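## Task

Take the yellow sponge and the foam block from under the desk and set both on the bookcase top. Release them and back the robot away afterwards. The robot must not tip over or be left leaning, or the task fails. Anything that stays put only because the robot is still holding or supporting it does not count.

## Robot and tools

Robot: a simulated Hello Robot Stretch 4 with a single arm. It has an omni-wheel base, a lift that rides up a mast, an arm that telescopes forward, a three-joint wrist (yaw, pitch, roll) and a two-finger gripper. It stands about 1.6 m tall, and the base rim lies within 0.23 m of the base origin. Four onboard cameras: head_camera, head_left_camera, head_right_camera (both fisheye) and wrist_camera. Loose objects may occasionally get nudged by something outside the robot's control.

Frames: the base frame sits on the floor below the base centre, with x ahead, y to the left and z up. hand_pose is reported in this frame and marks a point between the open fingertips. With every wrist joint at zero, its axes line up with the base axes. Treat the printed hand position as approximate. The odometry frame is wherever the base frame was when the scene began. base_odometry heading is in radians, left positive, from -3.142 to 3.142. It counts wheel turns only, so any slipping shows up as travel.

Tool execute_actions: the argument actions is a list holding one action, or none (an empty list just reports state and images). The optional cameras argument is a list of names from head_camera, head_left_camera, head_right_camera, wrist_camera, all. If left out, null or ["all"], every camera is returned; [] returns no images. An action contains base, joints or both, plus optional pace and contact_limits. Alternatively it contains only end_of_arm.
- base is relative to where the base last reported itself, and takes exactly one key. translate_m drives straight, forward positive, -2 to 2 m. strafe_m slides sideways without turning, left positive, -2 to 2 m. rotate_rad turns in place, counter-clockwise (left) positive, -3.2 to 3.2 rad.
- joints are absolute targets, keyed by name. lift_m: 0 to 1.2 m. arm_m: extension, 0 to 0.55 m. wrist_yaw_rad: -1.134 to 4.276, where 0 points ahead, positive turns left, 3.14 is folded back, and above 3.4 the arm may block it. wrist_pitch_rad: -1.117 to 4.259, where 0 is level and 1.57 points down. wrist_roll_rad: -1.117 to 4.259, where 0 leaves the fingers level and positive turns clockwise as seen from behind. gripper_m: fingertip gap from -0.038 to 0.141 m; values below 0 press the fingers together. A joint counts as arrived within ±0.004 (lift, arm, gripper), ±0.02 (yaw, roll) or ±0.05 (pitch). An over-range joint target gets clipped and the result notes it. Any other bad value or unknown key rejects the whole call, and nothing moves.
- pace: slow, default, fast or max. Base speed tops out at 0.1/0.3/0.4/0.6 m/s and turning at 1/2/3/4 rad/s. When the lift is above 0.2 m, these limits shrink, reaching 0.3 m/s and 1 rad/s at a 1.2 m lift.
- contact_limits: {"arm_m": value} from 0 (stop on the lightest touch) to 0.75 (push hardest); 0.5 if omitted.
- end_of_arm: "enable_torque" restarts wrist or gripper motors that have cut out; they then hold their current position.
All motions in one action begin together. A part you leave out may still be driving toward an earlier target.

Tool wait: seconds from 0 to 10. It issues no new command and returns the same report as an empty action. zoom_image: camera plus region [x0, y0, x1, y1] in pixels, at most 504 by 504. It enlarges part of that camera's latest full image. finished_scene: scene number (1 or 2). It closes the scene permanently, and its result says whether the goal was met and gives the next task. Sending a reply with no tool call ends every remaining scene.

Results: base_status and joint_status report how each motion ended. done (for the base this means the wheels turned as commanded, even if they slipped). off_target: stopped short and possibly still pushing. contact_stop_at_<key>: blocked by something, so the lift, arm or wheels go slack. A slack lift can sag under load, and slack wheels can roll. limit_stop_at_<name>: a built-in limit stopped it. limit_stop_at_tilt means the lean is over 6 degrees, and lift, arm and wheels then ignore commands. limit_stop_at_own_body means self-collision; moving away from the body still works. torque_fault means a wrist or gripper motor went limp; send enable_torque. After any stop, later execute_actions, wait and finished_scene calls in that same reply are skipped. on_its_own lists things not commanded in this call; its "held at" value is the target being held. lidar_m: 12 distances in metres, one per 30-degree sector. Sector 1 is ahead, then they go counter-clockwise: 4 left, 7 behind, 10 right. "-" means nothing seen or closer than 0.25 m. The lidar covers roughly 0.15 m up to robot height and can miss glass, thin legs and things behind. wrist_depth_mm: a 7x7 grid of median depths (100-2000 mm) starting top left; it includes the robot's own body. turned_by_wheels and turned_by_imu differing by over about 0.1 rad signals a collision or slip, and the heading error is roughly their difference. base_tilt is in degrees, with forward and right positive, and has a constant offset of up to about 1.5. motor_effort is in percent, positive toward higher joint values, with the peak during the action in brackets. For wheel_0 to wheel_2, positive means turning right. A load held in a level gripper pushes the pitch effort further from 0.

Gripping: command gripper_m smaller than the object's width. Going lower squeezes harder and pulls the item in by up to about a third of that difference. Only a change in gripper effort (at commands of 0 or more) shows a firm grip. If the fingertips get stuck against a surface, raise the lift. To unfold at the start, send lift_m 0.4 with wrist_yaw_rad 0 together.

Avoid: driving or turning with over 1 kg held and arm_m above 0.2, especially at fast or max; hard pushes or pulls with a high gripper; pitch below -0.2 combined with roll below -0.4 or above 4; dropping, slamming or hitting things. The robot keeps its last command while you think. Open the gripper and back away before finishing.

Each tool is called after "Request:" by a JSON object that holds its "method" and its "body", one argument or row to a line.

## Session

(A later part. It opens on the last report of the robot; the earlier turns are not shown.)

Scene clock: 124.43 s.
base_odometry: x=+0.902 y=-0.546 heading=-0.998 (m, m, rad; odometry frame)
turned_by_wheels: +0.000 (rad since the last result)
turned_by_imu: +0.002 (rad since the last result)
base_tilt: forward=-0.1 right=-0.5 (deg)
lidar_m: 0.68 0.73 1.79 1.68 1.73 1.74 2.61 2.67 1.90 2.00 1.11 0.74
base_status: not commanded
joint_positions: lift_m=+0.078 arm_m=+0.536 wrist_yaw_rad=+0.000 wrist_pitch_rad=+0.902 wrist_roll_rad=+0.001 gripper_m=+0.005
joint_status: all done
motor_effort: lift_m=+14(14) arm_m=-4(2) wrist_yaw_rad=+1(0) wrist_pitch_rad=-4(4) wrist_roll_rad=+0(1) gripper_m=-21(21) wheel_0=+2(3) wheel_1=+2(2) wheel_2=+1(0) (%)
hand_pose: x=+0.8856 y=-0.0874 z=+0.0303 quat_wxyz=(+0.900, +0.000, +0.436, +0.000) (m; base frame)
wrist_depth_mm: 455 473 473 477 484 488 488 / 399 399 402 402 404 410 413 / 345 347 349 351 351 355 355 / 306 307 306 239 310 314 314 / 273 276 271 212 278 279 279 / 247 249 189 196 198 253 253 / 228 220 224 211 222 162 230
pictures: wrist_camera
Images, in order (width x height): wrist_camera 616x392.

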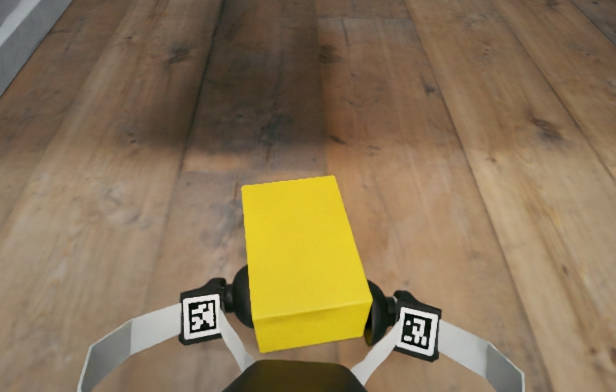

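Request:
{"method": "execute_actions", "body": {
  "actions": [
    {"joints":{"lift_m":0.25,"arm_m":0.05}}
  ],
  "cameras": ["wrist_camera"]
}}

Request:
{"method": "execute_actions", "body": {
  "actions": [
    {"base":{"translate_m":-0.74}}
  ],
  "cameras": []
}}

Request:
{"method": "execute_actions", "body": {
  "actions": [
    {"base":{"rotate_rad":-1.5},"joints":{"lift_m":1.2}}
  ],
  "cameras": []
}}

Request:
{"method": "execute_actions", "body": {
  "actions": [
    {"base":{"translate_m":0.85}}
  ],
  "cameras": ["wrist_camera","head_left_camera","head_right_camera"]
}}

Scene clock: 139.03 s.
base_odometry: x=+0.902 y=-0.546 heading=-0.998 (m, m, rad; odometry frame)
turned_by_wheels: +0.000 (rad since the last result)
turned_by_imu: +0.002 (rad since the last result)
base_tilt: forward=+0.0 right=-0.4 (deg)
lidar_m: 0.69 0.72 1.78 1.69 1.72 1.76 2.59 2.65 1.90 2.02 1.09 0.76
base_status: not commanded
joint_positions: lift_m=+0.250 arm_m=+0.051 wrist_yaw_rad=+0.000 wrist_pitch_rad=+0.902 wrist_roll_rad=+0.001 gripper_m=+0.005
joint_status: all done
motor_effort: lift_m=+22(23) arm_m=-4(5) wrist_yaw_rad=+1(0) wrist_pitch_rad=-4(4) wrist_roll_rad=+0(0) gripper_m=-21(21) wheel_0=+2(2) wheel_1=+2(2) wheel_2=+1(0) (%)
hand_pose: x=+0.4005 y=-0.0874 z=+0.2015 quat_wxyz=(+0.900, +0.000, +0.436, +0.000) (m; base frame)
wrist_depth_mm: 809 750 809 820 831 831 842 / 676 647 683 691 691 699 707 / 585 580 597 597 603 609 609 / 525 525 525 239 530 535 539 / 469 473 466 211 477 480 480 / 424 424 189 196 198 433 433 / 389 377 384 211 379 162 394
pictures: wrist_camera
Images, in order (width x height): wrist_camera 616x392.

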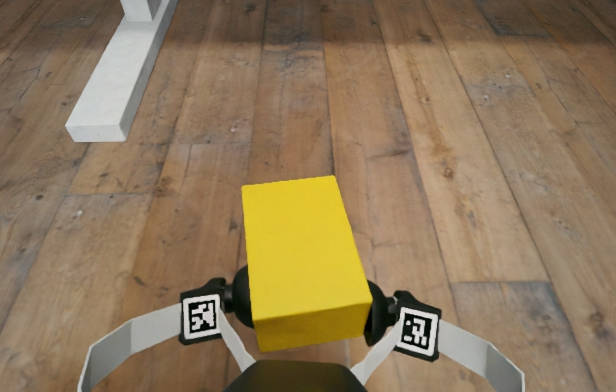

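Scene clock: 143.00 s.
base_odometry: x=+0.501 y=+0.076 heading=-0.998 (m, m, rad; odometry frame)
turned_by_wheels: +0.000 (rad since the last result)
turned_by_imu: +0.005 (rad since the last result)
base_tilt: forward=+0.0 right=-0.5 (deg)
lidar_m: 1.43 2.30 1.75 1.65 1.24 1.96 1.82 1.88 1.92 1.78 2.12 1.54
base_status: done
joint_positions: lift_m=+0.250 arm_m=+0.051 wrist_yaw_rad=+0.000 wrist_pitch_rad=+0.902 wrist_roll_rad=+0.001 gripper_m=+0.005
joint_status: not commanded
motor_effort: lift_m=+21(22) arm_m=-4(4) wrist_yaw_rad=+0(2) wrist_pitch_rad=-5(5) wrist_roll_rad=+0(0) gripper_m=-22(21) wheel_0=-2(5) wheel_1=-2(5) wheel_2=+0(10) (%)
hand_pose: x=+0.4005 y=-0.0874 z=+0.2016 quat_wxyz=(+0.900, +0.000, +0.436, +0.000) (m; base frame)
wrist_depth_mm: 809 809 809 820 820 831 831 / 683 683 683 691 699 699 707 / 591 591 597 603 603 609 609 / 525 525 525 239 530 535 539 / 469 469 466 211 477 477 480 / 427 427 190 196 198 433 430 / 392 377 384 211 382 162 394
pictures: none
No camera images: the call's "cameras" was empty. Leave "cameras" out to get every camera's image.

Scene clock: 147.43 s.
base_odometry: x=+0.501 y=+0.076 heading=-2.498 (m, m, rad; odometry frame)
turned_by_wheels: -1.500 (rad since the last result)
turned_by_imu: -1.493 (rad since the last result)
base_tilt: forward=-0.1 right=-0.6 (deg)
lidar_m: 1.75 2.13 1.48 1.43 2.34 1.75 1.66 1.29 1.93 1.84 1.90 1.84
base_status: done
joint_positions: lift_m=+1.200 arm_m=+0.051 wrist_yaw_rad=+0.000 wrist_pitch_rad=+0.902 wrist_roll_rad=+0.001 gripper_m=+0.005
joint_status: all done
motor_effort: lift_m=+22(24) arm_m=-4(4) wrist_yaw_rad=+1(1) wrist_pitch_rad=-6(6) wrist_roll_rad=+0(0) gripper_m=-21(22) wheel_0=+0(6) wheel_1=-1(7) wheel_2=+1(8) (%)
hand_pose: x=+0.4005 y=-0.0874 z=+1.1516 quat_wxyz=(+0.900, +0.000, +0.436, +0.000) (m; base frame)
wrist_depth_mm: 1863 1808 1808 1708 1708 1661 1756 / - - - - 1921 1921 - / 1921 1921 1921 1921 1921 1921 - / 1708 1708 1708 239 1756 1708 1708 / 1537 1537 1499 212 1537 1537 1576 / 1397 1366 190 196 198 1430 1430 / 1281 1229 1255 211 1255 162 1281
pictures: none
No camera images: the call's "cameras" was empty. Leave "cameras" out to get every camera's image.

Scene clock: 151.77 s.
base_odometry: x=-0.179 y=-0.434 heading=-2.498 (m, m, rad; odometry frame)
turned_by_wheels: +0.000 (rad since the last result)
turned_by_imu: -0.002 (rad since the last result)
base_tilt: forward=+0.0 right=-0.5 (deg)
lidar_m: 0.91 1.25 1.72 1.44 1.52 2.63 2.51 2.19 1.91 1.81 1.72 0.96
base_status: done
joint_positions: lift_m=+1.200 arm_m=+0.051 wrist_yaw_rad=+0.000 wrist_pitch_rad=+0.902 wrist_roll_rad=+0.001 gripper_m=+0.005
joint_status: not commanded
motor_effort: lift_m=+21(21) arm_m=-4(4) wrist_yaw_rad=+0(0) wrist_pitch_rad=-5(6) wrist_roll_rad=+1(0) gripper_m=-21(22) wheel_0=+1(6) wheel_1=+1(6) wheel_2=+1(9) (%)
hand_pose: x=+0.4005 y=-0.0874 z=+1.1517 quat_wxyz=(+0.900, +0.000, +0.436, +0.000) (m; base frame)
wrist_depth_mm: 976 976 960 723 654 668 647 / 1098 1078 1078 1008 1008 1008 976 / 1281 1255 1255 1205 1160 1138 1042 / 1537 1464 1430 240 1138 1182 1078 / 1537 1537 1499 212 1397 1397 1537 / 1366 1397 190 196 198 1397 1430 / 1255 1229 1255 211 1229 162 1281
pictures: head_left_camera, head_right_camera, wrist_camera
Images, in order (width x height): head_left_camera 420x672, head_right_camera 420x672, wrist_camera 616x392.

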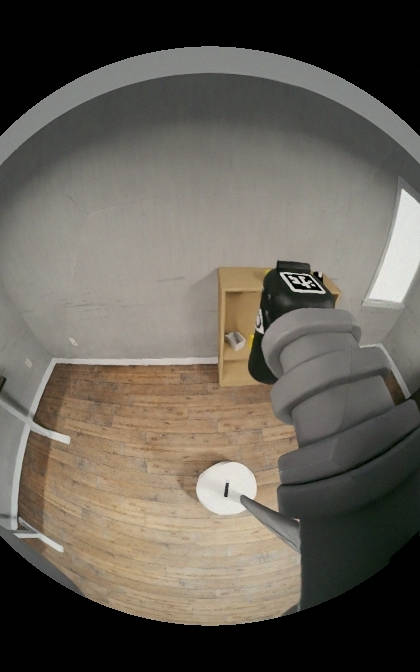

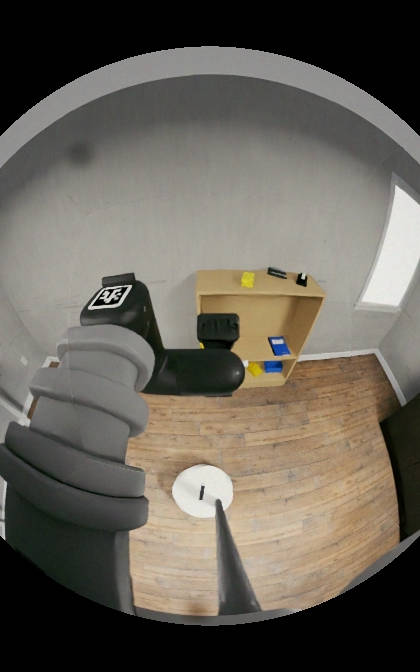

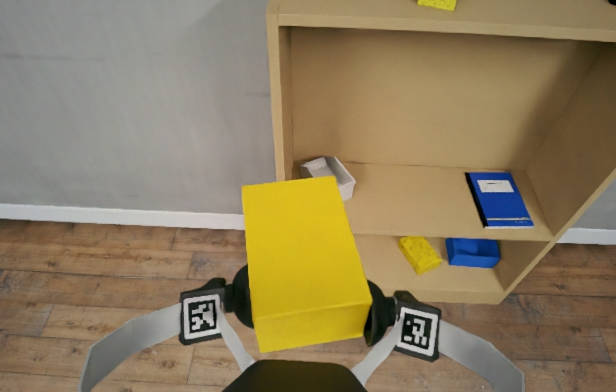

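Request:
{"method": "execute_actions", "body": {
  "actions": [
    {"base":{"strafe_m":-0.065}}
  ],
  "cameras": []
}}

Request:
{"method": "execute_actions", "body": {
  "actions": [
    {"base":{"translate_m":0.2},"joints":{"arm_m":0.46}}
  ],
  "cameras": ["wrist_camera"]
}}

Scene clock: 157.23 s.
base_odometry: x=-0.218 y=-0.382 heading=-2.498 (m, m, rad; odometry frame)
turned_by_wheels: +0.000 (rad since the last result)
turned_by_imu: +0.001 (rad since the last result)
base_tilt: forward=-0.2 right=-0.4 (deg)
lidar_m: 0.90 1.24 1.76 1.51 1.58 2.62 2.53 2.17 1.86 1.74 1.70 0.96
base_status: done
joint_positions: lift_m=+1.200 arm_m=+0.051 wrist_yaw_rad=+0.000 wrist_pitch_rad=+0.902 wrist_roll_rad=+0.001 gripper_m=+0.005
joint_status: not commanded
motor_effort: lift_m=+21(21) arm_m=-4(4) wrist_yaw_rad=+1(0) wrist_pitch_rad=-5(3) wrist_roll_rad=+0(1) gripper_m=-22(21) wheel_0=-1(10) wheel_1=+0(9) wheel_2=+0(2) (%)
hand_pose: x=+0.4005 y=-0.0874 z=+1.1517 quat_wxyz=(+0.900, +0.000, +0.436, +0.000) (m; base frame)
wrist_depth_mm: 976 976 917 917 654 661 647 / 1098 1098 1060 1025 1025 991 946 / 1281 1255 1205 1182 1160 1160 946 / 1464 1464 1430 239 1182 1160 1060 / 1499 1537 1499 212 1397 1366 1537 / 1397 1366 190 196 198 1397 1397 / 1281 1205 1255 211 1229 162 1281
pictures: none
No camera images: the call's "cameras" was empty. Leave "cameras" out to get every camera's image.

Scene clock: 159.53 s.
base_odometry: x=-0.378 y=-0.502 heading=-2.498 (m, m, rad; odometry frame)
turned_by_wheels: +0.000 (rad since the last result)
turned_by_imu: +0.000 (rad since the last result)
base_tilt: forward=+0.0 right=-0.5 (deg)
lidar_m: 0.69 1.04 1.42 1.52 1.56 2.82 2.72 2.39 1.84 1.77 1.00 0.76
base_status: done
joint_positions: lift_m=+1.200 arm_m=+0.459 wrist_yaw_rad=+0.000 wrist_pitch_rad=+0.902 wrist_roll_rad=+0.001 gripper_m=+0.005
joint_status: all done
motor_effort: lift_m=+21(21) arm_m=+4(5) wrist_yaw_rad=+0(2) wrist_pitch_rad=-5(7) wrist_roll_rad=+0(1) gripper_m=-23(22) wheel_0=+1(6) wheel_1=+1(4) wheel_2=+0(10) (%)
hand_pose: x=+0.8091 y=-0.0874 z=+1.1517 quat_wxyz=(+0.900, +0.000, +0.436, +0.000) (m; base frame)
wrist_depth_mm: 336 332 332 329 325 322 322 / 379 377 377 373 366 362 357 / 442 433 418 418 418 415 413 / 521 496 387 239 389 392 394 / 640 580 340 212 349 351 351 / 831 319 190 196 198 274 304 / 1118 274 281 212 278 162 251
pictures: wrist_camera
Images, in order (width x height): wrist_camera 616x392.

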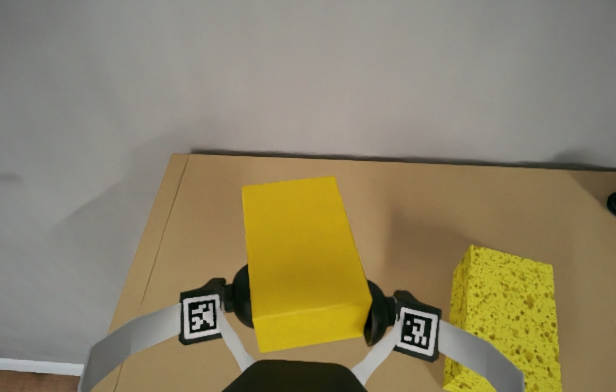

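Request:
{"method": "execute_actions", "body": {
  "actions": [
    {"base":{"strafe_m":0.015},"joints":{"lift_m":1.14},"pace":"slow"}
  ],
  "cameras": ["wrist_camera"]
}}

Request:
{"method": "execute_actions", "body": {
  "actions": [
    {"joints":{"gripper_m":0.075}}
  ],
  "cameras": ["wrist_camera"]
}}

Request:
{"method": "execute_actions", "body": {
  "actions": [
    {"joints":{"lift_m":1.2}}
  ],
  "cameras": []
}}

Request:
{"method": "execute_actions", "body": {
  "actions": [
    {"base":{"translate_m":-0.3},"joints":{"arm_m":0.0}}
  ],
  "cameras": ["wrist_camera","head_left_camera"]
}}

Scene clock: 167.60 s.
base_odometry: x=-0.369 y=-0.513 heading=-2.498 (m, m, rad; odometry frame)
turned_by_wheels: +0.000 (rad since the last result)
turned_by_imu: +0.001 (rad since the last result)
base_tilt: forward=+0.0 right=-0.5 (deg)
lidar_m: 0.70 1.05 1.45 1.51 1.54 2.84 2.32 2.39 1.87 1.76 1.02 0.75
base_status: done
joint_positions: lift_m=+1.140 arm_m=+0.459 wrist_yaw_rad=+0.000 wrist_pitch_rad=+0.902 wrist_roll_rad=+0.001 gripper_m=+0.005
joint_status: all done
motor_effort: lift_m=+13(19) arm_m=+4(4) wrist_yaw_rad=+0(0) wrist_pitch_rad=-6(3) wrist_roll_rad=+0(0) gripper_m=-22(20) wheel_0=-2(6) wheel_1=+1(5) wheel_2=+0(0) (%)
hand_pose: x=+0.8091 y=-0.0874 z=+1.0923 quat_wxyz=(+0.900, +0.000, +0.436, +0.000) (m; base frame)
wrist_depth_mm: 336 334 330 327 325 322 320 / 382 379 375 373 368 364 359 / 442 427 353 353 353 357 359 / 525 480 309 238 314 315 317 / 640 283 273 212 282 276 231 / 842 251 190 196 198 251 208 / 1098 222 227 211 224 162 208
pictures: wrist_camera
Images, in order (width x height): wrist_camera 616x392.

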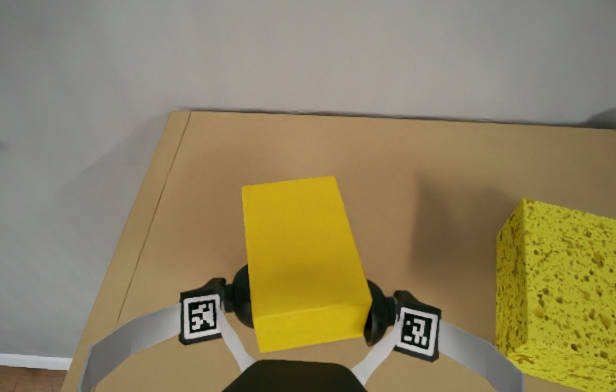

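Scene clock: 169.10 s.
base_odometry: x=-0.369 y=-0.513 heading=-2.498 (m, m, rad; odometry frame)
turned_by_wheels: +0.000 (rad since the last result)
turned_by_imu: +0.001 (rad since the last result)
base_tilt: forward=+0.0 right=-0.6 (deg)
lidar_m: 0.70 1.06 1.46 1.51 1.57 2.84 2.32 2.37 1.85 1.75 1.04 0.76
base_status: not commanded
joint_positions: lift_m=+1.140 arm_m=+0.459 wrist_yaw_rad=+0.000 wrist_pitch_rad=+0.902 wrist_roll_rad=+0.001 gripper_m=+0.075
joint_status: all done
motor_effort: lift_m=+13(14) arm_m=+4(4) wrist_yaw_rad=+1(0) wrist_pitch_rad=-5(4) wrist_roll_rad=+0(0) gripper_m=-2(20) wheel_0=-2(2) wheel_1=+1(1) wheel_2=+0(0) (%)
hand_pose: x=+0.8091 y=-0.0874 z=+1.0923 quat_wxyz=(+0.900, +0.000, +0.436, +0.000) (m; base frame)
wrist_depth_mm: 336 334 330 329 325 322 320 / 382 379 375 373 366 364 357 / 442 424 353 353 355 357 359 / 525 484 312 260 314 315 317 / 647 283 273 229 281 276 231 / 831 251 200 215 211 250 208 / 1098 224 230 136 228 224 208
pictures: wrist_camera
Images, in order (width x height): wrist_camera 616x392.

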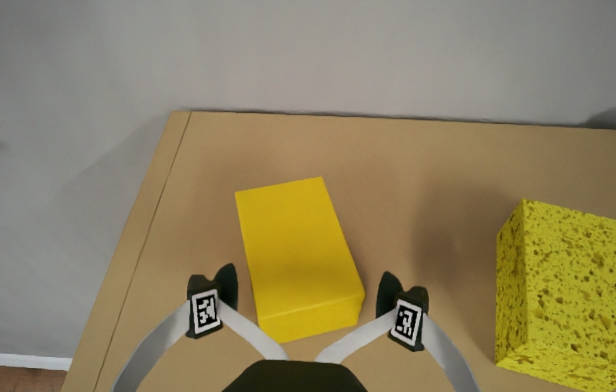

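Scene clock: 170.27 s.
base_odometry: x=-0.369 y=-0.513 heading=-2.498 (m, m, rad; odometry frame)
turned_by_wheels: +0.000 (rad since the last result)
turned_by_imu: +0.000 (rad since the last result)
base_tilt: forward=+0.0 right=-0.6 (deg)
lidar_m: 0.70 1.05 1.42 1.52 1.56 2.83 2.74 2.40 1.89 1.75 1.03 0.72
base_status: not commanded
joint_positions: lift_m=+1.200 arm_m=+0.459 wrist_yaw_rad=+0.000 wrist_pitch_rad=+0.902 wrist_roll_rad=+0.001 gripper_m=+0.075
joint_status: all done
motor_effort: lift_m=+22(16) arm_m=+4(4) wrist_yaw_rad=+1(0) wrist_pitch_rad=-4(5) wrist_roll_rad=+0(0) gripper_m=-2(3) wheel_0=-2(2) wheel_1=+1(1) wheel_2=+0(0) (%)
hand_pose: x=+0.8091 y=-0.0874 z=+1.1516 quat_wxyz=(+0.900, +0.000, +0.436, +0.000) (m; base frame)
wrist_depth_mm: 336 332 332 329 325 320 322 / 382 379 373 370 368 364 357 / 442 436 421 418 418 418 410 / 525 512 384 389 389 392 392 / 640 609 347 303 349 351 351 / 842 732 200 268 212 281 271 / 1182 285 287 136 283 247 246
pictures: none
No camera images: the call's "cameras" was empty. Leave "cameras" out to get every camera's image.

Scene clock: 172.73 s.
base_odometry: x=-0.129 y=-0.333 heading=-2.498 (m, m, rad; odometry frame)
turned_by_wheels: +0.000 (rad since the last result)
turned_by_imu: +0.002 (rad since the last result)
base_tilt: forward=-0.1 right=-0.4 (deg)
lidar_m: 1.00 1.38 1.59 1.50 1.56 2.52 2.40 2.06 1.86 1.75 1.88 1.07
base_status: done
joint_positions: lift_m=+1.200 arm_m=+0.003 wrist_yaw_rad=+0.000 wrist_pitch_rad=+0.902 wrist_roll_rad=+0.001 gripper_m=+0.075
joint_status: all done
joint sent to its limit — the command would take arm_m past its lower limit, so that joint was sent only as far as its limit.
motor_effort: lift_m=+21(22) arm_m=-4(5) wrist_yaw_rad=+1(0) wrist_pitch_rad=-3(4) wrist_roll_rad=+0(0) gripper_m=-2(2) wheel_0=-2(6) wheel_1=-1(7) wheel_2=-2(9) (%)
hand_pose: x=+0.3530 y=-0.0875 z=+1.1516 quat_wxyz=(+0.900, +0.000, +0.436, +0.000) (m; base frame)
wrist_depth_mm: 1118 1118 1118 1042 1060 1025 1008 / 1255 1255 1255 1182 1182 1160 991 / 1464 1430 1430 1255 1281 1229 1182 / 1661 1618 1618 1537 1430 1229 1576 / 1537 1537 1537 1499 1464 1499 1537 / 1366 1366 201 1397 212 1397 1397 / 1255 1229 1281 136 1255 1281 1281
pictures: head_left_camera, wrist_camera
Images, in order (width x height): head_left_camera 420x672, wrist_camera 616x392.

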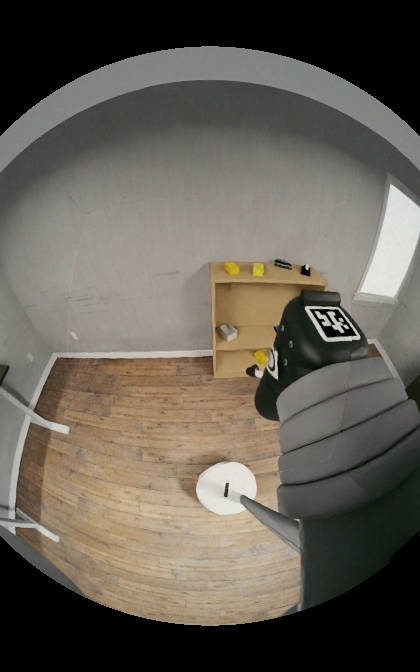

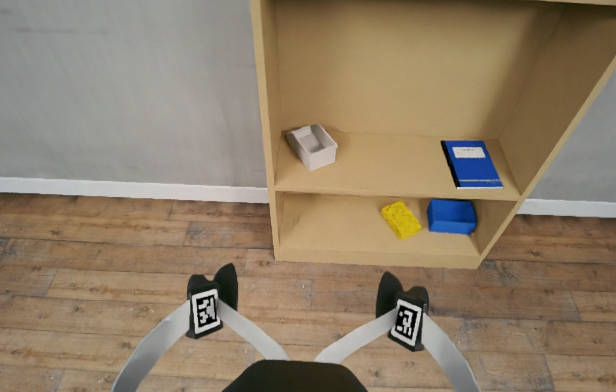

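Request:
{"method": "finished_scene", "body": {
  "scene": 2
}}

The scene is finished: the task was done.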